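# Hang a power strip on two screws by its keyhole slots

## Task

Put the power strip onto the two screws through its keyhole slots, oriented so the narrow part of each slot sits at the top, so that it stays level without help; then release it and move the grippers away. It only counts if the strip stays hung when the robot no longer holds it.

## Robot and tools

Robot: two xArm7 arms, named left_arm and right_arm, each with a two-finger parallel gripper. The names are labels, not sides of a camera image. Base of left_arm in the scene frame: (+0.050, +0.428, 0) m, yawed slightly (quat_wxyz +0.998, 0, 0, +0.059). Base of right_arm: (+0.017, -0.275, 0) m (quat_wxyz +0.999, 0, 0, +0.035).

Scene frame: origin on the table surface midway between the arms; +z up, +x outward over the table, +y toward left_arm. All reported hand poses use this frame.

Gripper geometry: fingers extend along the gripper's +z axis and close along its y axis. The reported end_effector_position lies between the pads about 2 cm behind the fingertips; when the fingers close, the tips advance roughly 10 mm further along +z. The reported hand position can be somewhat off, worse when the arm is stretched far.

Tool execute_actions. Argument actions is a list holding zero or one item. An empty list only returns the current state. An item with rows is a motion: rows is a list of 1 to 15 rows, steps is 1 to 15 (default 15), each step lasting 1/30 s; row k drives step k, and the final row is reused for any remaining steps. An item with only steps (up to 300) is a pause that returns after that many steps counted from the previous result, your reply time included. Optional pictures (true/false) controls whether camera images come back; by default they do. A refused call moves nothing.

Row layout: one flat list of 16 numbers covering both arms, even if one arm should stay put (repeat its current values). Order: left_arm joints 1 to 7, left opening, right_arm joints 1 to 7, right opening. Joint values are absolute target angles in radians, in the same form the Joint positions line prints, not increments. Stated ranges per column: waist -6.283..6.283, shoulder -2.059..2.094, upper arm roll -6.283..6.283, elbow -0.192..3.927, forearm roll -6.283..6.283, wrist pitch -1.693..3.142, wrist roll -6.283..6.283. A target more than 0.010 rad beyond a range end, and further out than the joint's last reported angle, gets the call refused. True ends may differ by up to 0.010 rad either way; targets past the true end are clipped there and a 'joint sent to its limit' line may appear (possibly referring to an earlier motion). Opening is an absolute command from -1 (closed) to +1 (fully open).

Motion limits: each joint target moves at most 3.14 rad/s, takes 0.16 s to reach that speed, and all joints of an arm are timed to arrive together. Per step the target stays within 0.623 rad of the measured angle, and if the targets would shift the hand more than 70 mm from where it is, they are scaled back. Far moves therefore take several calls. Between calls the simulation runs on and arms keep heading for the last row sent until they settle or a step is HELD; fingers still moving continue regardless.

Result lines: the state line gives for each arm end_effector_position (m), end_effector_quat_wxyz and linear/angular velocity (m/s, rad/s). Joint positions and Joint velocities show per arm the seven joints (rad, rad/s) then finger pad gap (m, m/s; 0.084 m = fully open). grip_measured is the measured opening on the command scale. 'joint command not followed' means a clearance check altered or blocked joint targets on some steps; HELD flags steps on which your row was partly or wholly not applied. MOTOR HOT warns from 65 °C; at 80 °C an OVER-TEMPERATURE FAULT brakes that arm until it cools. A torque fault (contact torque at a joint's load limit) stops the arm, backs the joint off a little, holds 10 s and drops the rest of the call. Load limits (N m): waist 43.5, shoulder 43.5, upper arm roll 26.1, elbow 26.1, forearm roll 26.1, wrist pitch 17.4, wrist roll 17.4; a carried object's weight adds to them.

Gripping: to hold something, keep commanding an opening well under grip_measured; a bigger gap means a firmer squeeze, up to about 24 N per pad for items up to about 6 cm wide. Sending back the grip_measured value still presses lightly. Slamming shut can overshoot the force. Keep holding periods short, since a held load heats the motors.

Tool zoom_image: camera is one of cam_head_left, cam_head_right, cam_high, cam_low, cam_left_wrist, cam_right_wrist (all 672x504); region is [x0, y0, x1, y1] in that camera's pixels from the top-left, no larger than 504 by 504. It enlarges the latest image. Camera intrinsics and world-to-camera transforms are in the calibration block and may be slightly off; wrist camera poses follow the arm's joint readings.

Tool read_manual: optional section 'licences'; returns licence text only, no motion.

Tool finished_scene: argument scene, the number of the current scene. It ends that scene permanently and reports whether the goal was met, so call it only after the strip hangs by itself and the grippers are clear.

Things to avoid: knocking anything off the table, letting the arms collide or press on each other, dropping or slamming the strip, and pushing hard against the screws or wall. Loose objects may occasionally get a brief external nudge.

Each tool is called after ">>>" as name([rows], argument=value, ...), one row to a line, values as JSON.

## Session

>>> execute_actions(actions=[])

Scene clock: 0.00 s of 5050.00 s.
left_arm: end_effector_position=(+0.1739, +0.4525, +0.2600) grip_measured=+1.00 end_effector_quat_wxyz=(-0.015, +0.984, -0.164, +0.070) end_effector_velocity=(+0.000, +0.000, +0.000) end_effector_angular_velocity=(+0.000, -0.002, +0.001) | right_arm: end_effector_position=(+0.2646, -0.4226, +0.3356) grip_measured=+1.00 end_effector_quat_wxyz=(+0.304, +0.946, +0.051, +0.097) end_effector_velocity=(+0.000, +0.000, -0.000) end_effector_angular_velocity=(+0.002, -0.001, +0.000)
Joint positions: left_arm=[-0.042 -1.547  0.064  0.313  0.06   1.717  0.426  0.084] | right_arm=[-0.457 -1.066  0.17   0.457 -0.399  1.137 -0.281  0.084]
Joint velocities: left_arm=[ 0.001 -0.     0.    -0.     0.    -0.002  0.     0.   ] | right_arm=[ 0.     0.    -0.    -0.001  0.002 -0.001 -0.     0.   ]
Motor temperatures (°C, as the motors report them): left_arm=[28 30 27 31 28 32 29] | right_arm=[30 28 32 31 28 29 30]
camera_calibration (this result's frames):
cam_left_wrist: T_world_to_cam=[[-0.317854, -0.946948, -0.047525, 0.525804], [-0.937289, 0.321383, -0.134918, 0.118601], [0.143034, 0.00166028, -0.989716, 0.361986], [0, 0, 0, 1]] pos_world=[0.226516, 0.459191, 0.399254]
cam_right_wrist: T_world_to_cam=[[0.023463, -0.806679, 0.590524, -0.515292], [-0.97215, -0.156185, -0.174728, 0.320886], [0.233181, -0.569979, -0.787878, 0.0955435], [0, 0, 0, 1]] pos_world=[0.301761, -0.3111, 0.435637]

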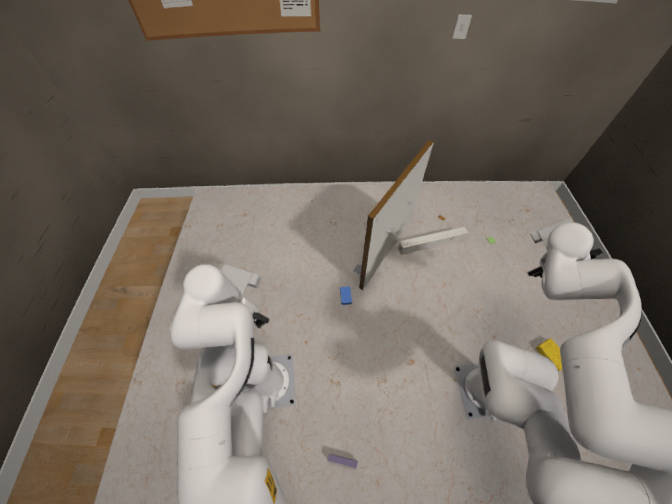

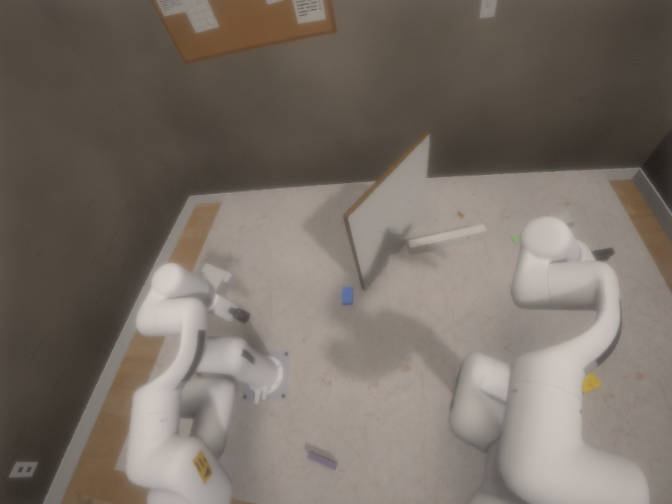

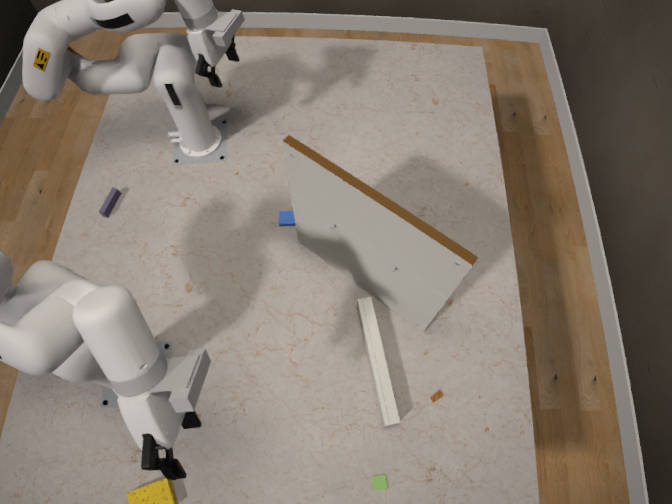

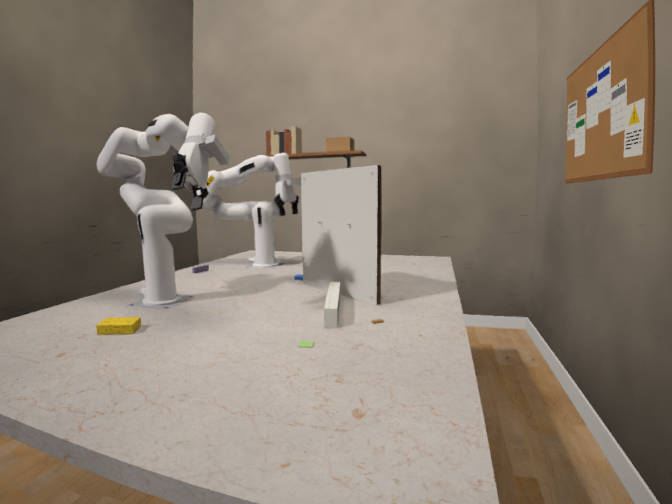

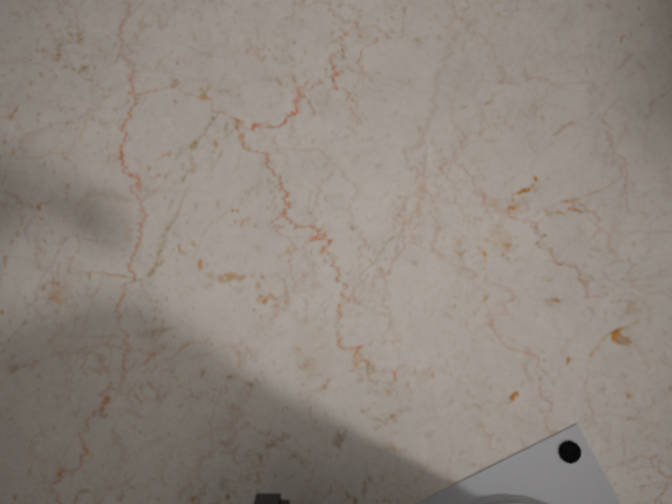

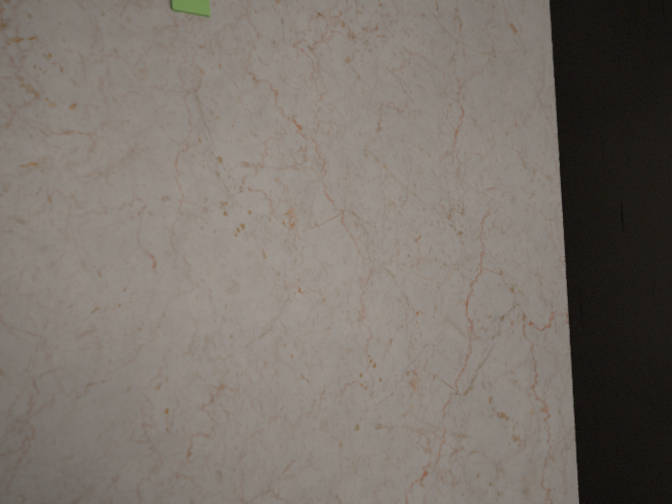

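>>> zoom_image(camera="cam_high", region=[270,120,500,440])

>>> zoom_image(camera="cam_low", region=[280,150,420,340])

>>> zoom_image(camera="cam_head_left", region=[340,130,490,300])

Region (270, 120, 500, 440) of cam_high's 672x504 image, scaled by 1.575, with more detail than that image has; it fills the left 362 columns of this view, and the rest is white.

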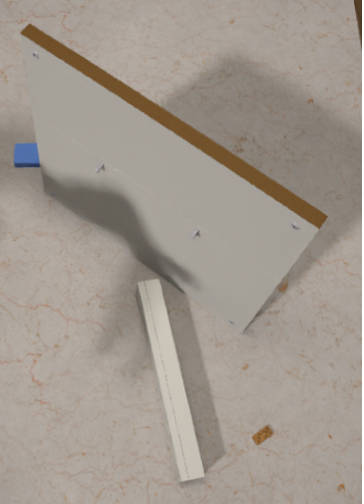

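Region (280, 150, 420, 340) of cam_low's 672x504 image, scaled by 2.653, with more detail than that image has; it fills the left 371 columns of this view, and the rest is white.

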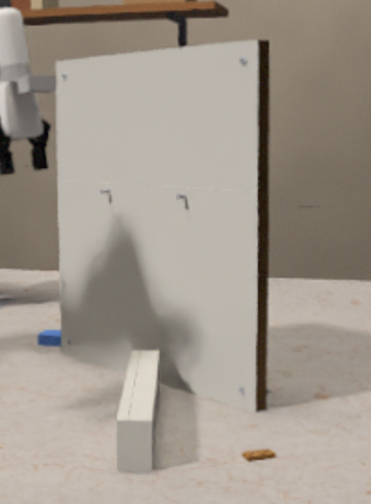

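Region (340, 130, 490, 300) of cam_head_left's 672x504 image, scaled by 2.965, with more detail than that image has; it fills the left 445 columns of this view, and the rest is white.

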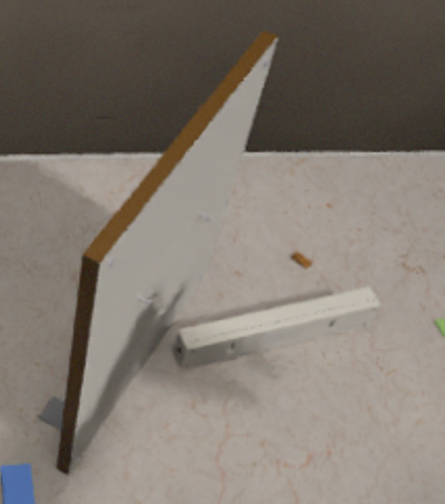

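>>> execute_actions([
  {"rows":[[-0.042,-1.547,0.064,0.313,0.06,1.717,0.426,1,-0.013,0.0,0,1.2,0,1.1,1.39,1]],"steps":15},
], pictures=false)

>>> execute_actions([
  {"steps":10},
], pictures=false)

>>> execute_actions([
  {"rows":[[-0.042,-1.547,0.064,0.313,0.06,1.717,0.426,1,-0.013,0.38,0,1.385,0,1.005,1.39,1]],"steps":15},
], pictures=false)

>>> execute_actions([
  {"steps":10},
])

>>> zoom_image(camera="cam_head_right", region=[390,200,510,270])

Scene clock: 23.57 s of 5050.00 s.
left_arm: end_effector_position=(+0.1738, +0.4525, +0.2598) grip_measured=+1.00 end_effector_quat_wxyz=(-0.015, +0.984, -0.164, +0.070) end_effector_velocity=(-0.000, +0.000, -0.000) end_effector_angular_velocity=(+0.001, +0.001, +0.001) | right_arm: end_effector_position=(+0.4047, -0.3278, +0.3744) grip_measured=+1.00 end_effector_quat_wxyz=(+0.084, +0.974, -0.109, +0.179) end_effector_velocity=(+0.321, +0.188, -0.138) end_effector_angular_velocity=(+1.109, +0.193, -0.965)
Joint positions: left_arm=[-0.042 -1.547  0.064  0.313  0.06   1.717  0.426  0.084] | right_arm=[-0.194 -0.577  0.069  0.886 -0.163  1.114  0.209  0.084]
Joint velocities: left_arm=[ 0.001  0.    -0.001 -0.001  0.     0.     0.     0.   ] | right_arm=[ 0.484  1.408 -0.183  0.839  0.435 -0.041  1.397 -0.   ]
Motor temperatures (°C, as the motors report them): left_arm=[28 30 27 32 28 33 29] | right_arm=[30 28 32 33 28 29 30]
Steps of this call (steps 1 to 90: nothing new was sent; then 20.07 s passed at rest; steps 91 to 105: all 15 steps of this action). Readings (joint positions):
91: left_arm=[-0.042 -1.547 0.064 0.313 0.060 1.717 0.426] | right_arm=[-0.457 -1.065 0.170 0.457 -0.399 1.137 -0.281]
92: left_arm=[-0.042 -1.547 0.064 0.313 0.060 1.717 0.426] | right_arm=[-0.454 -1.062 0.169 0.460 -0.396 1.137 -0.277]
94: left_arm=[-0.042 -1.547 0.064 0.313 0.060 1.717 0.426] | right_arm=[-0.426 -1.023 0.157 0.498 -0.370 1.136 -0.235]
98: left_arm=[-0.042 -1.547 0.064 0.313 0.060 1.717 0.426] | right_arm=[-0.330 -0.877 0.122 0.647 -0.285 1.126 -0.091]
105: the state above

Scene clock: 23.90 s of 5050.00 s.
left_arm: end_effector_position=(+0.1738, +0.4525, +0.2598) grip_measured=+1.00 end_effector_quat_wxyz=(-0.015, +0.984, -0.164, +0.070) end_effector_velocity=(-0.000, -0.000, -0.000) end_effector_angular_velocity=(-0.000, +0.000, -0.001) | right_arm: end_effector_position=(+0.4867, -0.2731, +0.3049) grip_measured=+1.00 end_effector_quat_wxyz=(-0.012, +0.925, -0.369, +0.088) end_effector_velocity=(+0.184, +0.152, -0.214) end_effector_angular_velocity=(+0.729, +0.328, -2.313)
Joint positions: left_arm=[-0.042 -1.547  0.064  0.313  0.06   1.717  0.426  0.084] | right_arm=[-0.067 -0.171  0.021  1.105 -0.049  1.104  0.801  0.084]
Joint velocities: left_arm=[-0.    -0.     0.    -0.     0.     0.001  0.    -0.   ] | right_arm=[ 0.317  1.004 -0.119  0.549  0.283 -0.026  2.473 -0.   ]
Motor temperatures (°C, as the motors report them): left_arm=[28 30 27 32 28 33 29] | right_arm=[30 28 32 33 28 29 30]
Steps of this call (steps 1 to 10: the robot went on to your last target). Readings (joint positions):
1: left_arm=[-0.042 -1.547 0.064 0.313 0.060 1.717 0.426] | right_arm=[-0.179 -0.530 0.064 0.913 -0.149 1.113 0.256]
2: left_arm=[-0.042 -1.547 0.064 0.313 0.060 1.717 0.426] | right_arm=[-0.165 -0.484 0.058 0.937 -0.137 1.112 0.303]
4: left_arm=[-0.042 -1.547 0.064 0.313 0.060 1.717 0.426] | right_arm=[-0.138 -0.397 0.048 0.982 -0.113 1.110 0.404]
8: left_arm=[-0.042 -1.547 0.064 0.313 0.060 1.717 0.426] | right_arm=[-0.089 -0.241 0.029 1.067 -0.069 1.106 0.648]
10: the state above

Scene clock: 24.40 s of 5050.00 s.
left_arm: end_effector_position=(+0.1738, +0.4525, +0.2598) grip_measured=+1.00 end_effector_quat_wxyz=(-0.015, +0.984, -0.164, +0.070) end_effector_velocity=(-0.000, -0.000, -0.001) end_effector_angular_velocity=(-0.001, +0.001, +0.001) | right_arm: end_effector_position=(+0.5734, -0.2441, +0.1577) grip_measured=+1.00 end_effector_quat_wxyz=(+0.000, +0.792, -0.611, +0.001) end_effector_velocity=(+0.032, +0.020, -0.162) end_effector_angular_velocity=(+0.011, +0.183, -0.201)
Joint positions: left_arm=[-0.042 -1.547  0.064  0.313  0.06   1.717  0.426  0.084] | right_arm=[-0.015  0.35   0.002  1.364 -0.002  1.013  1.371  0.084]
Joint velocities: left_arm=[ 0.001 -0.     0.    -0.002 -0.001  0.001  0.     0.   ] | right_arm=[ 0.033  0.42  -0.008  0.164  0.027 -0.074  0.212  0.   ]
Motor temperatures (°C, as the motors report them): left_arm=[28 30 27 32 28 33 29] | right_arm=[30 28 32 33 28 29 30]
Steps of this call (steps 1 to 15: all 15 steps of this action). Readings (joint positions):
1: left_arm=[-0.042 -1.547 0.064 0.313 0.060 1.717 0.426] | right_arm=[-0.057 -0.139 0.017 1.123 -0.040 1.104 0.887]
2: left_arm=[-0.042 -1.547 0.064 0.313 0.060 1.717 0.426] | right_arm=[-0.049 -0.106 0.014 1.141 -0.032 1.102 0.975]
4: left_arm=[-0.042 -1.547 0.064 0.313 0.060 1.717 0.426] | right_arm=[-0.041 -0.034 0.013 1.180 -0.026 1.092 1.129]
8: left_arm=[-0.042 -1.547 0.064 0.313 0.060 1.717 0.426] | right_arm=[-0.033 0.117 0.007 1.255 -0.018 1.060 1.262]
15: the state above

Scene clock: 24.73 s of 5050.00 s.
left_arm: end_effector_position=(+0.1738, +0.4525, +0.2598) grip_measured=+1.00 end_effector_quat_wxyz=(-0.015, +0.984, -0.164, +0.070) end_effector_velocity=(-0.000, +0.000, +0.000) end_effector_angular_velocity=(+0.000, -0.000, -0.000) | right_arm: end_effector_position=(+0.5800, -0.2430, +0.1515) grip_measured=+1.00 end_effector_quat_wxyz=(-0.001, +0.786, -0.618, +0.001) end_effector_velocity=(-0.004, +0.002, -0.013) end_effector_angular_velocity=(-0.001, +0.023, -0.001)
Joint positions: left_arm=[-0.042 -1.547  0.064  0.313  0.06   1.717  0.426  0.084] | right_arm=[-0.013  0.377 -0.     1.385 -0.     1.005  1.389  0.084]
Joint velocities: left_arm=[-0.    -0.    -0.     0.001  0.     0.001 -0.    -0.   ] | right_arm=[ 0.003  0.021  0.002 -0.004 -0.001 -0.001  0.006 -0.   ]
Motor temperatures (°C, as the motors report them): left_arm=[28 30 27 32 28 33 29] | right_arm=[30 28 32 33 28 29 30]
Steps of this call (steps 1 to 10: the robot went on to your last target). Readings (joint positions):
1: left_arm=[-0.042 -1.547 0.064 0.313 0.060 1.717 0.426] | right_arm=[-0.015 0.361 0.001 1.369 -0.002 1.011 1.377]
2: left_arm=[-0.042 -1.547 0.064 0.313 0.060 1.717 0.426] | right_arm=[-0.014 0.367 0.001 1.374 -0.001 1.009 1.381]
4: left_arm=[-0.042 -1.547 0.064 0.313 0.060 1.717 0.426] | right_arm=[-0.014 0.371 0.000 1.381 -0.001 1.007 1.386]
8: left_arm=[-0.042 -1.547 0.064 0.313 0.060 1.717 0.426] | right_arm=[-0.013 0.376 -0.000 1.385 -0.000 1.005 1.389]
10: the state above
camera_calibration (this result's frames):
cam_left_wrist: T_world_to_cam=[[-0.317865, -0.946942, -0.0475757, 0.525776], [-0.937454, 0.321399, -0.133726, 0.118181], [0.141921, 0.0020932, -0.989876, 0.361833], [0, 0, 0, 1]] pos_world=[0.226563, 0.459139, 0.398988]
cam_right_wrist: T_world_to_cam=[[-0.974594, -0.223902, 0.00589566, 0.539935], [-0.223975, 0.974405, -0.0192491, 0.440639], [-0.00143484, -0.0200806, -0.999797, 0.281073], [0, 0, 0, 1]] pos_world=[0.625312, -0.302824, 0.286315]

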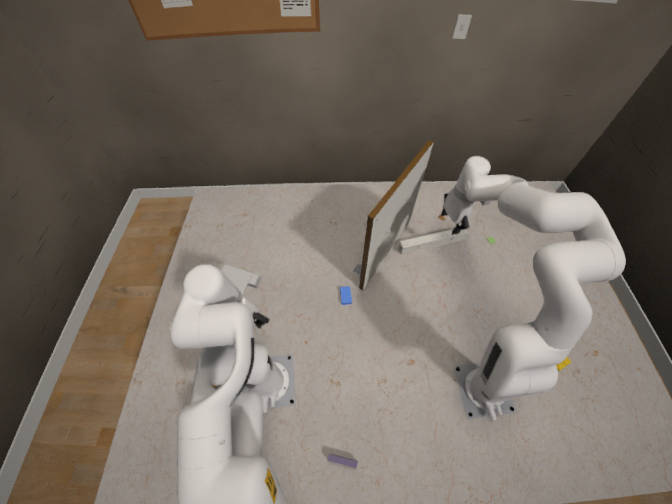

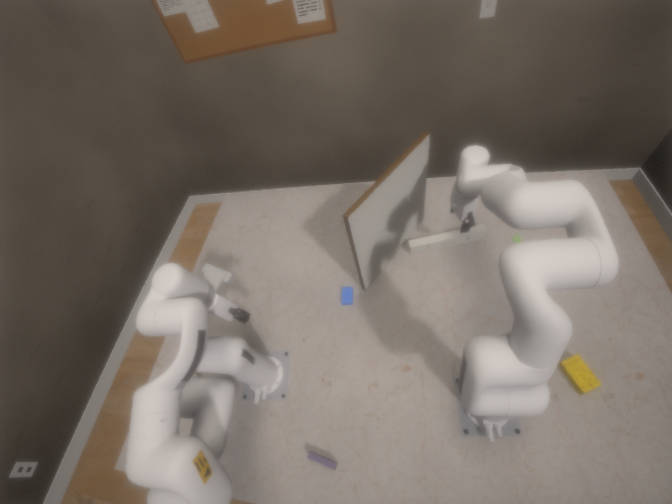

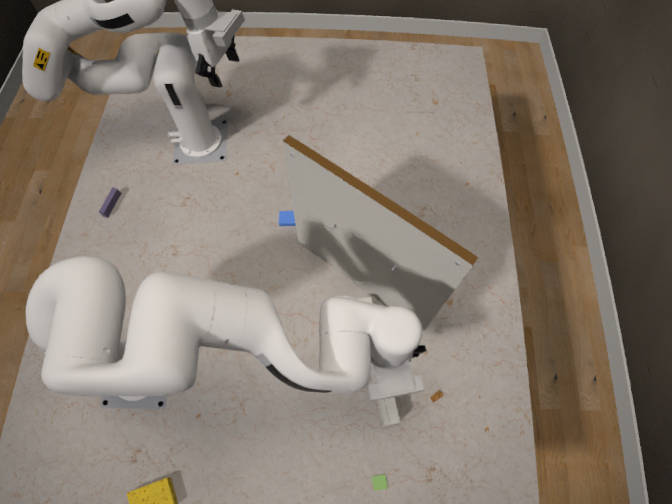

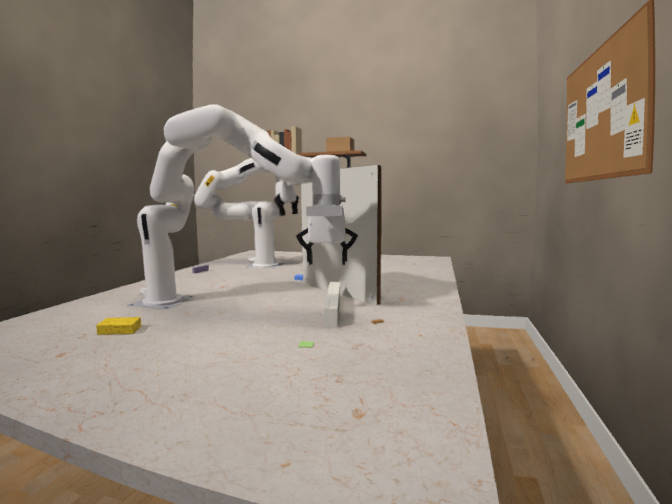

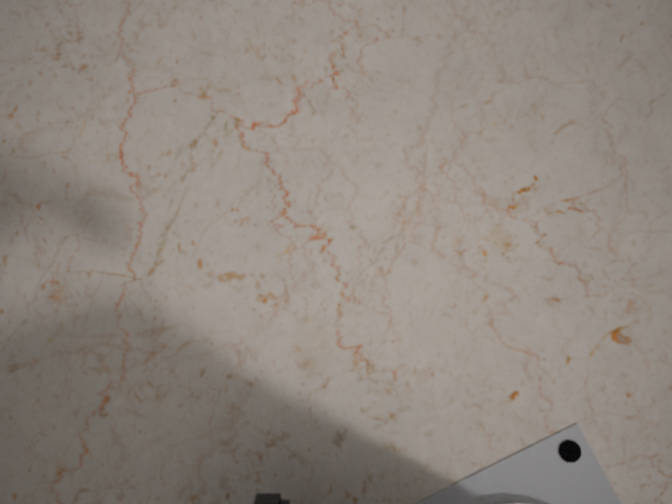

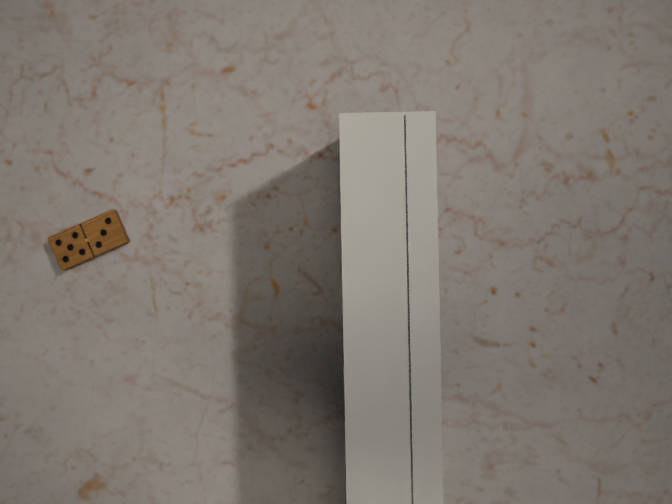

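Region (390, 200, 510, 270) of cam_head_right's 672x504 image, scaled by 4.200, with more detail than that image has; it fills the top 294 rows of this view, and the rest is white.

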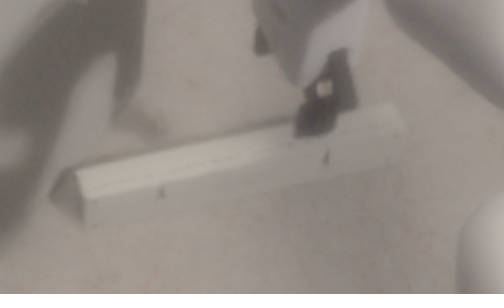

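>>> execute_actions([
  {"rows":[[-0.042,-1.547,0.064,0.313,0.06,1.717,0.426,1,0.033,0.47,0,1.369,0,0.899,1.44,1],[-0.042,-1.547,0.064,0.313,0.06,1.717,0.426,1,0.033,0.47,0,1.369,0,0.899,1.44,1],[-0.042,-1.547,0.064,0.313,0.06,1.717,0.426,1,0.033,0.47,0,1.369,0,0.899,1.44,1],[-0.042,-1.547,0.064,0.313,0.06,1.717,0.426,1,0.033,0.47,0,1.369,0,0.899,1.44,1],[-0.042,-1.547,0.064,0.313,0.06,1.717,0.426,1,0.033,0.47,0,1.369,0,0.899,1.44,1],[-0.042,-1.547,0.064,0.313,0.06,1.717,0.426,1,0.033,0.582,0,1.337,0,0.755,1.44,1]],"steps":15},
], pictures=false)

>>> execute_actions([
  {"rows":[[-0.042,-1.547,0.064,0.313,0.06,1.717,0.426,1,0.033,0.582,0,1.337,0,0.755,1.44,1],[-0.042,-1.547,0.064,0.313,0.06,1.717,0.426,1,0.033,0.582,0,1.337,0,0.755,1.44,1],[-0.042,-1.547,0.064,0.313,0.06,1.717,0.426,1,0.033,0.582,0,1.337,0,0.755,1.44,0.4],[-0.042,-1.547,0.064,0.313,0.06,1.717,0.426,1,0.033,0.582,0,1.337,0,0.755,1.44,0.1],[-0.042,-1.547,0.064,0.313,0.06,1.717,0.426,1,0.033,0.582,0,1.337,0,0.755,1.44,-0.1],[-0.042,-1.547,0.064,0.313,0.06,1.717,0.426,1,0.033,0.582,0,1.337,0,0.755,1.44,-0.25],[-0.042,-1.547,0.064,0.313,0.06,1.717,0.426,1,0.033,0.582,0,1.337,0,0.755,1.44,-0.4],[-0.042,-1.547,0.064,0.313,0.06,1.717,0.426,1,0.033,0.582,0,1.337,0,0.755,1.44,-0.6],[-0.042,-1.547,0.064,0.313,0.06,1.717,0.426,1,0.033,0.582,0,1.337,0,0.755,1.44,-0.8],[-0.042,-1.547,0.064,0.313,0.06,1.717,0.426,1,0.033,0.582,0,1.337,0,0.755,1.44,-1]],"steps":15},
], pictures=false)

>>> execute_actions([
  {"rows":[[-0.042,-1.547,0.064,0.313,0.06,1.717,0.426,1,0.033,0.5,0,1.25,0,0.6,1.44,-1],[-0.042,-1.547,0.064,0.313,0.06,1.717,0.426,1,0.033,0.5,0,1.25,0,0.6,1.44,-1],[-0.042,-1.547,0.064,0.313,0.06,1.717,0.426,1,0.033,0.5,0,1.25,0,0.6,1.44,-1],[-0.042,-1.547,0.064,0.313,0.06,1.717,0.426,1,0.033,0.5,0,1.25,0,0.6,1.44,-1],[-0.042,-1.547,0.064,0.313,0.06,1.717,0.426,1,0.033,0.38,0,0.928,0,0.134,1.44,-1]],"steps":15},
])

Scene clock: 57.83 s of 5050.00 s.
left_arm: end_effector_position=(+0.1738, +0.4525, +0.2598) grip_measured=+1.00 end_effector_quat_wxyz=(-0.015, +0.984, -0.164, +0.070) end_effector_velocity=(+0.000, +0.000, +0.000) end_effector_angular_velocity=(-0.000, -0.001, +0.001) | right_arm: end_effector_position=(+0.5827, -0.2176, +0.0361) grip_measured=+1.00 end_effector_quat_wxyz=(+0.004, +0.784, -0.621, -0.004) end_effector_velocity=(+0.046, +0.017, +0.005) end_effector_angular_velocity=(+0.021, -0.153, +0.010)
Joint positions: left_arm=[-0.042 -1.547  0.064  0.313  0.06   1.717  0.426  0.084] | right_arm=[ 0.032  0.577 -0.001  1.335 -0.     0.768  1.439  0.084]
Joint velocities: left_arm=[ 0.001  0.     0.     0.001  0.    -0.    -0.     0.   ] | right_arm=[ 0.011  0.037  0.009  0.041  0.001 -0.151  0.008  0.   ]
Motor temperatures (°C, as the motors report them): left_arm=[28 30 27 32 28 33 29] | right_arm=[30 28 32 33 28 29 30]
Steps of this call (steps 1 to 30: the robot went on to your last target; steps 31 to 90: nothing new was sent; then 29.60 s passed at rest; steps 91 to 105: all 15 steps of this action). Readings (joint positions):
91: left_arm=[-0.042 -1.547 0.064 0.313 0.060 1.717 0.426] | right_arm=[-0.013 0.380 -0.000 1.385 -0.000 1.005 1.390]
92: left_arm=[-0.042 -1.547 0.064 0.313 0.060 1.717 0.426] | right_arm=[-0.012 0.382 -0.001 1.385 -0.000 1.000 1.392]
94: left_arm=[-0.042 -1.547 0.064 0.313 0.060 1.717 0.426] | right_arm=[0.002 0.408 -0.004 1.384 -0.000 0.963 1.409]
98: left_arm=[-0.042 -1.547 0.064 0.313 0.060 1.717 0.426] | right_arm=[0.029 0.475 0.005 1.364 0.000 0.895 1.432]
105: the state above

Scene clock: 58.33 s of 5050.00 s.
left_arm: end_effector_position=(+0.1738, +0.4525, +0.2598) grip_measured=+1.00 end_effector_quat_wxyz=(-0.015, +0.984, -0.164, +0.070) end_effector_velocity=(+0.000, +0.000, +0.000) end_effector_angular_velocity=(+0.000, -0.001, +0.000) | right_arm: end_effector_position=(+0.5862, -0.2162, +0.0359) grip_measured=-0.26 end_effector_quat_wxyz=(-0.001, +0.784, -0.620, +0.001) end_effector_velocity=(+0.000, +0.000, -0.000) end_effector_angular_velocity=(-0.000, -0.001, +0.001)
Joint positions: left_arm=[-0.042 -1.547  0.064  0.313  0.06   1.717  0.426  0.084] | right_arm=[ 0.033  0.581 -0.     1.338 -0.     0.755  1.44   0.033]
Joint velocities: left_arm=[ 0.    -0.001  0.    -0.     0.    -0.001  0.     0.   ] | right_arm=[ 0.     0.001  0.     0.    -0.001 -0.002 -0.     0.   ]
Motor temperatures (°C, as the motors report them): left_arm=[28 30 27 32 28 33 29] | right_arm=[30 28 32 33 28 29 30]
Steps of this call (steps 1 to 15: all 15 steps of this action). Readings (joint positions):
1: left_arm=[-0.042 -1.547 0.064 0.313 0.060 1.717 0.426] | right_arm=[0.032 0.578 -0.000 1.337 -0.000 0.764 1.439]
2: left_arm=[-0.042 -1.547 0.064 0.313 0.060 1.717 0.426] | right_arm=[0.032 0.578 -0.000 1.339 -0.000 0.761 1.440]
4: left_arm=[-0.042 -1.547 0.064 0.313 0.060 1.717 0.426] | right_arm=[0.033 0.578 -0.000 1.340 -0.000 0.757 1.440]
8: left_arm=[-0.042 -1.547 0.064 0.313 0.060 1.717 0.426] | right_arm=[0.033 0.580 -0.000 1.338 -0.000 0.756 1.440]
15: the state above

Scene clock: 58.83 s of 5050.00 s.
left_arm: end_effector_position=(+0.1738, +0.4525, +0.2598) grip_measured=+1.00 end_effector_quat_wxyz=(-0.015, +0.984, -0.164, +0.070) end_effector_velocity=(+0.000, -0.000, +0.000) end_effector_angular_velocity=(-0.001, -0.001, -0.002) | right_arm: end_effector_position=(+0.5857, -0.2163, +0.0632) grip_measured=-0.26 end_effector_quat_wxyz=(-0.131, +0.770, -0.609, +0.135) end_effector_velocity=(-0.023, -0.001, +0.010) end_effector_angular_velocity=(+0.029, -0.285, +0.002)
Joint positions: left_arm=[-0.042 -1.547  0.064  0.313  0.06   1.717  0.426  0.084] | right_arm=[ 0.033  0.393 -0.     0.953 -0.     0.181  1.44   0.033]
Joint velocities: left_arm=[-0.001 -0.     0.001  0.    -0.    -0.001  0.    -0.   ] | right_arm=[ 0.001 -0.107  0.001 -0.327 -0.001 -0.506  0.    -0.   ]
Motor temperatures (°C, as the motors report them): left_arm=[28 30 27 32 28 33 29] | right_arm=[30 28 32 33 28 29 30]
Steps of this call (steps 1 to 15: all 15 steps of this action). Readings (joint positions):
1: left_arm=[-0.042 -1.547 0.064 0.313 0.060 1.717 0.426] | right_arm=[0.033 0.581 -0.000 1.338 -0.000 0.755 1.440]
2: left_arm=[-0.042 -1.547 0.064 0.313 0.060 1.717 0.426] | right_arm=[0.033 0.579 -0.000 1.335 -0.000 0.751 1.440]
4: left_arm=[-0.042 -1.547 0.064 0.313 0.060 1.717 0.426] | right_arm=[0.033 0.562 0.000 1.309 -0.000 0.711 1.440]
8: left_arm=[-0.042 -1.547 0.064 0.313 0.060 1.717 0.426] | right_arm=[0.033 0.487 0.000 1.215 0.000 0.545 1.440]
15: the state above
camera_calibration (this result's frames):
cam_left_wrist: T_world_to_cam=[[-0.317865, -0.946942, -0.0475757, 0.525776], [-0.937454, 0.321399, -0.133726, 0.118181], [0.141921, 0.0020933, -0.989876, 0.361833], [0, 0, 0, 1]] pos_world=[0.226564, 0.459139, 0.398988]
cam_right_wrist: T_world_to_cam=[[-0.908488, -0.212678, -0.359746, 0.53876], [-0.204356, 0.976963, -0.061498, 0.405834], [0.364538, 0.0176459, -0.931021, -0.0171528], [0, 0, 0, 1]] pos_world=[0.578644, -0.2816, 0.202805]

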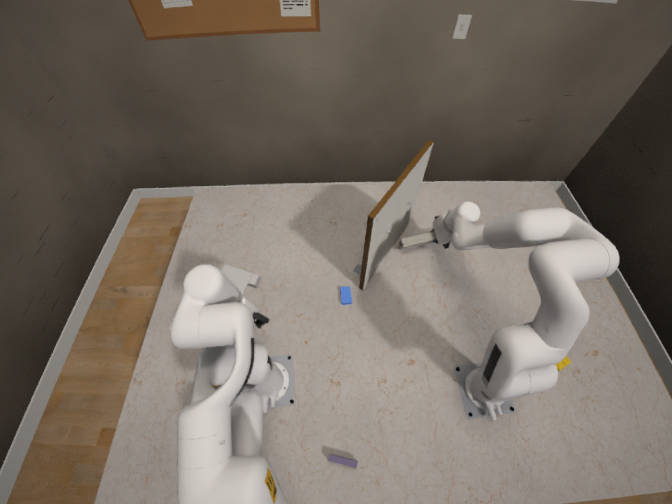

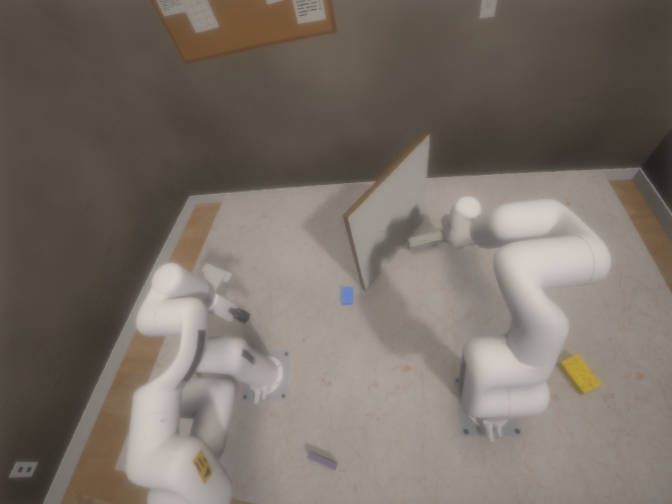

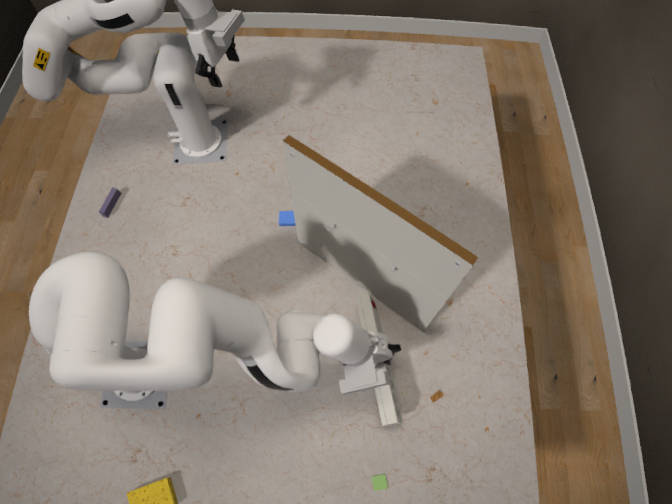

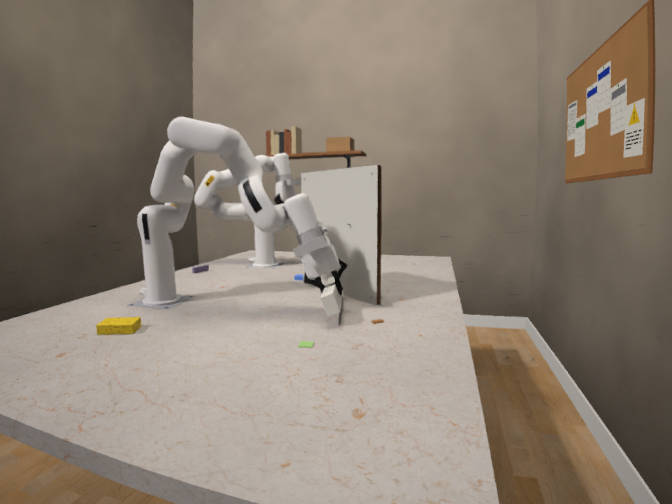

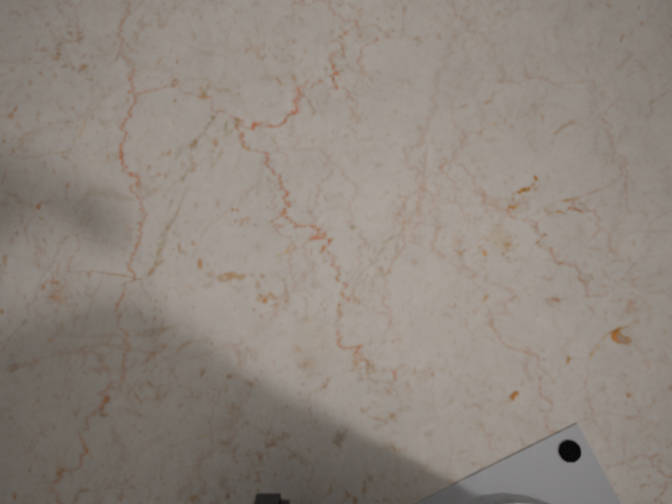

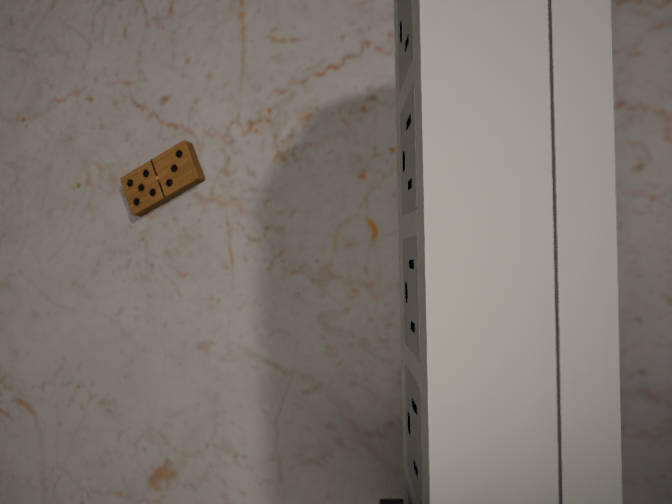

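>>> execute_actions([
  {"rows":[[-0.042,-1.547,0.064,0.313,0.06,1.717,0.426,1,0.033,0.44,0,0.81,0,-0.25,1.44,-1],[-0.042,-1.547,0.064,0.313,0.06,1.717,0.426,1,0.033,0.44,0,0.81,0,-0.25,1.44,-1],[-0.042,-1.547,0.064,0.313,0.06,1.717,0.426,1,0.033,0.44,0,0.81,0,-0.25,1.44,-1],[-0.042,-1.547,0.064,0.313,0.06,1.717,0.426,1,0.033,0.44,0,0.81,0,-0.25,1.44,-1],[-0.042,-1.547,0.064,0.313,0.06,1.717,0.426,1,0.033,0.527,0,0.70,0,-0.627,1.44,-1]],"steps":15},
], pictures=false)

>>> execute_actions([
  {"rows":[[-0.042,-1.547,0.064,0.313,0.06,1.717,0.426,1,0.033,0.527,0,0.70,0,-0.627,1.44,-1],[-0.042,-1.547,0.064,0.313,0.06,1.717,0.426,1,0.033,0.527,0,0.70,0,-0.627,1.44,-1],[-0.042,-1.547,0.064,0.313,0.06,1.717,0.426,1,0.033,0.527,0,0.70,0,-0.627,1.44,-1],[-0.042,-1.547,0.064,0.313,0.06,1.717,0.426,1,0.033,0.527,0,0.70,0,-0.627,1.44,0.1],[-0.042,-1.547,0.064,0.313,0.06,1.717,0.426,1,0.033,0.527,0,0.70,0,-0.627,1.44,0.1],[-0.042,-1.547,0.064,0.313,0.06,1.717,0.426,1,0.033,0.527,0,0.70,0,-0.627,1.44,0.1],[-0.042,-1.547,0.064,0.313,0.06,1.717,0.426,1,0.033,0.527,0,0.70,0,-0.627,1.44,0.1],[-0.042,-1.547,0.064,0.313,0.06,1.717,0.426,1,0.033,0.527,0,0.70,0,-0.627,1.44,0.1],[-0.042,-1.547,0.064,0.313,0.06,1.717,0.426,1,0.033,0.42,0,0.607,0,-0.616,1.44,0.1],[-0.042,-1.547,0.064,0.313,0.06,1.717,0.426,1,0.033,0.42,0,0.607,0,-0.616,1.44,0.1],[-0.042,-1.547,0.064,0.313,0.06,1.717,0.426,1,0.033,0.318,0,0.513,0,-0.605,1.44,0.1]],"steps":15},
], pictures=false)

>>> execute_actions([
  {"rows":[[-0.042,-1.547,0.064,0.313,0.06,1.717,0.426,1,0.033,0.1,0,0.6,0,-0.2,1.44,1]],"steps":15},
])

Scene clock: 75.67 s of 5050.00 s.
left_arm: end_effector_position=(+0.1738, +0.4525, +0.2598) grip_measured=+1.00 end_effector_quat_wxyz=(-0.015, +0.984, -0.164, +0.070) end_effector_velocity=(-0.000, +0.000, -0.000) end_effector_angular_velocity=(+0.002, +0.001, -0.001) | right_arm: end_effector_position=(+0.5756, -0.2171, +0.0465) grip_measured=-0.26 end_effector_quat_wxyz=(-0.262, +0.727, -0.574, +0.270) end_effector_velocity=(-0.013, -0.000, +0.018) end_effector_angular_velocity=(+0.022, -0.278, +0.010)
Joint positions: left_arm=[-0.042 -1.547  0.064  0.313  0.06   1.717  0.426  0.084] | right_arm=[ 0.033  0.52   0.     0.711 -0.    -0.581  1.44   0.033]
Joint velocities: left_arm=[-0.001  0.001 -0.001 -0.     0.001  0.     0.    -0.   ] | right_arm=[ 0.001  0.086 -0.001 -0.124 -0.004 -0.488 -0.008  0.   ]
Motor temperatures (°C, as the motors report them): left_arm=[28 30 27 32 28 33 29] | right_arm=[30 28 32 33 28 29 30]
Steps of this call (steps 1 to 30: the robot went on to your last target; steps 31 to 90: nothing new was sent; then 13.33 s passed at rest; steps 91 to 105: all 15 steps of this action). Readings (joint positions):
91: left_arm=[-0.042 -1.547 0.064 0.313 0.060 1.717 0.426] | right_arm=[0.033 0.380 -0.000 0.928 -0.000 0.134 1.440]
92: left_arm=[-0.042 -1.547 0.064 0.313 0.060 1.717 0.426] | right_arm=[0.033 0.380 -0.000 0.927 -0.000 0.129 1.440]
94: left_arm=[-0.042 -1.547 0.064 0.313 0.060 1.717 0.426] | right_arm=[0.033 0.386 -0.000 0.916 0.000 0.087 1.440]
98: left_arm=[-0.042 -1.547 0.064 0.313 0.060 1.717 0.426] | right_arm=[0.033 0.433 -0.000 0.832 0.000 -0.182 1.440]
105: the state above

Scene clock: 76.17 s of 5050.00 s.
left_arm: end_effector_position=(+0.1738, +0.4525, +0.2598) grip_measured=+1.00 end_effector_quat_wxyz=(-0.015, +0.984, -0.164, +0.070) end_effector_velocity=(+0.000, +0.000, -0.000) end_effector_angular_velocity=(-0.001, -0.000, +0.001) | right_arm: end_effector_position=(+0.5453, -0.2204, +0.0789) grip_measured=+0.09 end_effector_quat_wxyz=(-0.273, +0.722, -0.571, +0.280) end_effector_velocity=(-0.150, -0.019, +0.166) end_effector_angular_velocity=(+0.007, -0.081, -0.007)
Joint positions: left_arm=[-0.042 -1.547  0.064  0.313  0.06   1.717  0.426  0.084] | right_arm=[ 0.033  0.376 -0.     0.568 -0.    -0.612  1.44   0.048]
Joint velocities: left_arm=[ 0.001 -0.     0.001 -0.    -0.    -0.001 -0.     0.   ] | right_arm=[-0.002 -0.812 -0.005 -0.674  0.     0.057  0.     0.   ]
Motor temperatures (°C, as the motors report them): left_arm=[28 30 27 32 28 33 29] | right_arm=[30 28 32 33 28 29 30]
Steps of this call (steps 1 to 15: all 15 steps of this action). Readings (joint positions):
1: left_arm=[-0.042 -1.547 0.064 0.313 0.060 1.717 0.426] | right_arm=[0.033 0.522 0.000 0.707 -0.000 -0.595 1.440]
2: left_arm=[-0.042 -1.547 0.064 0.313 0.060 1.717 0.426] | right_arm=[0.033 0.523 0.000 0.705 -0.000 -0.604 1.440]
4: left_arm=[-0.042 -1.547 0.064 0.313 0.060 1.717 0.426] | right_arm=[0.033 0.525 -0.000 0.703 -0.000 -0.616 1.440]
8: left_arm=[-0.042 -1.547 0.064 0.313 0.060 1.717 0.426] | right_arm=[0.033 0.525 -0.000 0.702 -0.000 -0.625 1.440]
15: the state above

Scene clock: 76.67 s of 5050.00 s.
left_arm: end_effector_position=(+0.1738, +0.4525, +0.2598) grip_measured=+1.00 end_effector_quat_wxyz=(-0.015, +0.984, -0.164, +0.070) end_effector_velocity=(+0.000, +0.000, -0.000) end_effector_angular_velocity=(+0.000, +0.000, -0.000) | right_arm: end_effector_position=(+0.5472, -0.2201, +0.1442) grip_measured=+1.00 end_effector_quat_wxyz=(-0.239, +0.737, -0.582, +0.246) end_effector_velocity=(-0.011, -0.000, -0.004) end_effector_angular_velocity=(-0.007, +0.076, +0.001)
Joint positions: left_arm=[-0.042 -1.547  0.064  0.313  0.06   1.717  0.426  0.084] | right_arm=[ 0.033  0.106  0.     0.597 -0.    -0.21   1.44   0.084]
Joint velocities: left_arm=[ 0.     0.001 -0.    -0.001  0.    -0.001  0.     0.   ] | right_arm=[ 0.001 -0.039  0.001  0.001  0.002  0.117 -0.    -0.   ]
Motor temperatures (°C, as the motors report them): left_arm=[28 30 27 32 28 33 29] | right_arm=[30 28 32 33 28 29 30]
Steps of this call (steps 1 to 15: all 15 steps of this action). Readings (joint positions):
1: left_arm=[-0.042 -1.547 0.064 0.313 0.060 1.717 0.426] | right_arm=[0.033 0.355 -0.000 0.550 -0.000 -0.610 1.440]
2: left_arm=[-0.042 -1.547 0.064 0.313 0.060 1.717 0.426] | right_arm=[0.033 0.340 -0.000 0.539 0.000 -0.604 1.440]
4: left_arm=[-0.042 -1.547 0.064 0.313 0.060 1.717 0.426] | right_arm=[0.033 0.307 -0.000 0.535 -0.000 -0.559 1.440]
8: left_arm=[-0.042 -1.547 0.064 0.313 0.060 1.717 0.426] | right_arm=[0.033 0.178 0.000 0.578 -0.000 -0.341 1.440]
15: the state above
camera_calibration (this result's frames):
cam_left_wrist: T_world_to_cam=[[-0.317865, -0.946942, -0.0475756, 0.525776], [-0.937454, 0.321399, -0.133726, 0.118181], [0.141921, 0.00209324, -0.989876, 0.361833], [0, 0, 0, 1]] pos_world=[0.226564, 0.459139, 0.398988]
cam_right_wrist: T_world_to_cam=[[-0.747812, -0.19632, -0.63422, 0.48742], [-0.179829, 0.979466, -0.0911517, 0.398138], [0.639092, 0.0458869, -0.767761, -0.0952367], [0, 0, 0, 1]] pos_world=[0.49696, -0.289902, 0.272303]

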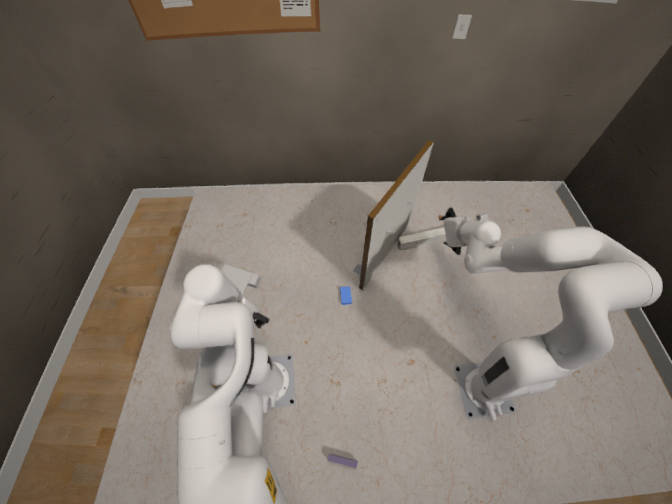

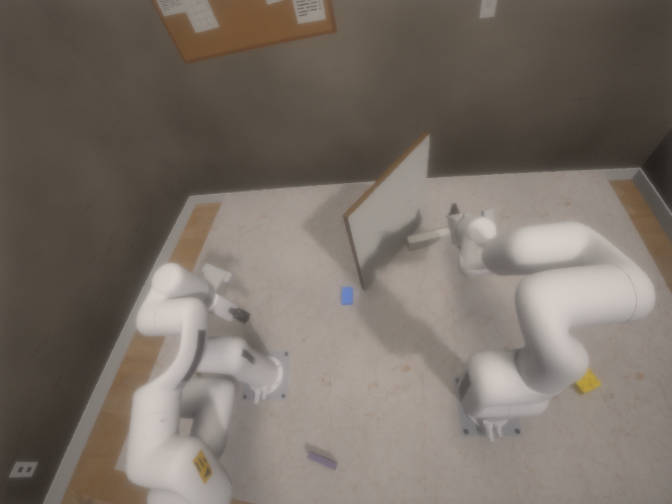

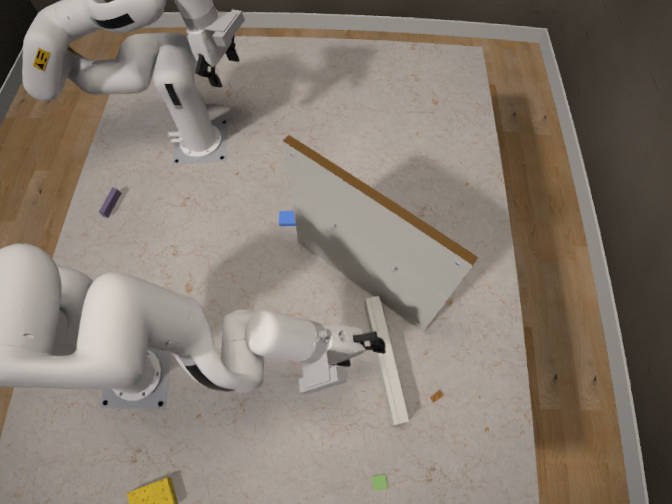

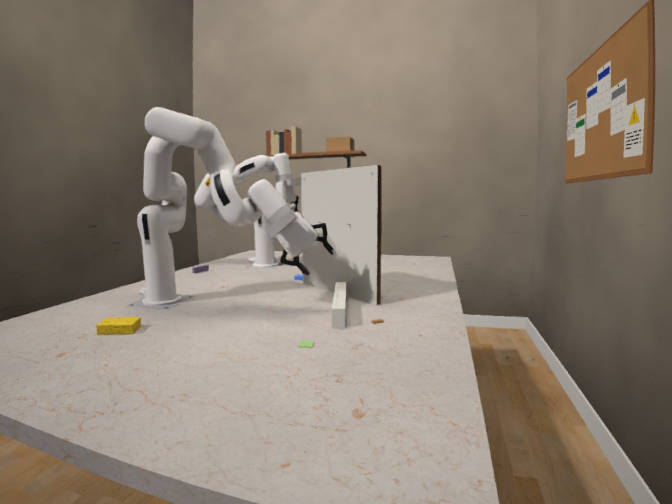

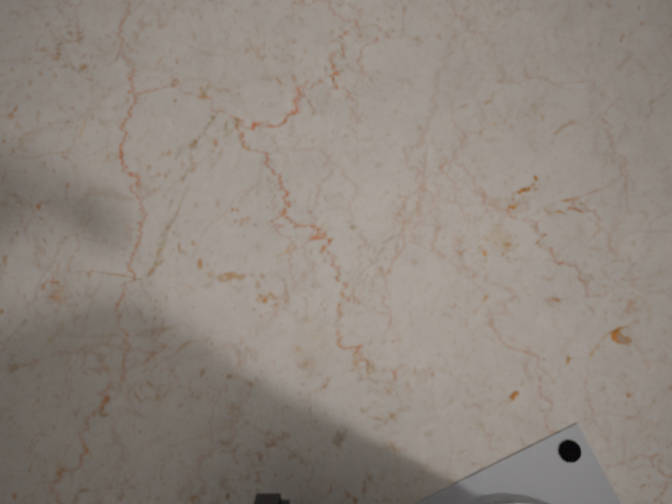

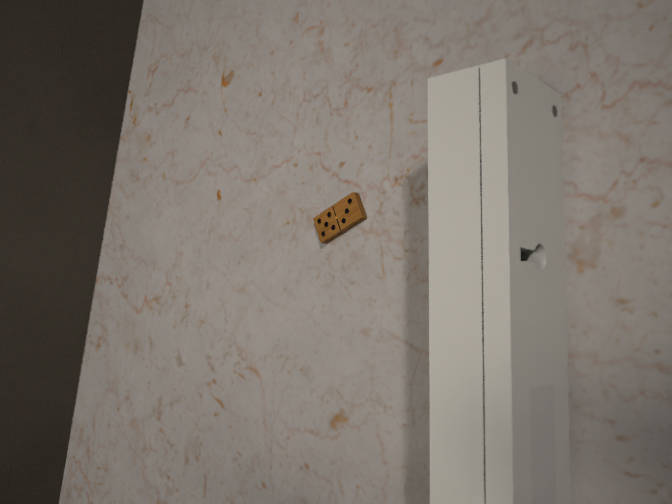

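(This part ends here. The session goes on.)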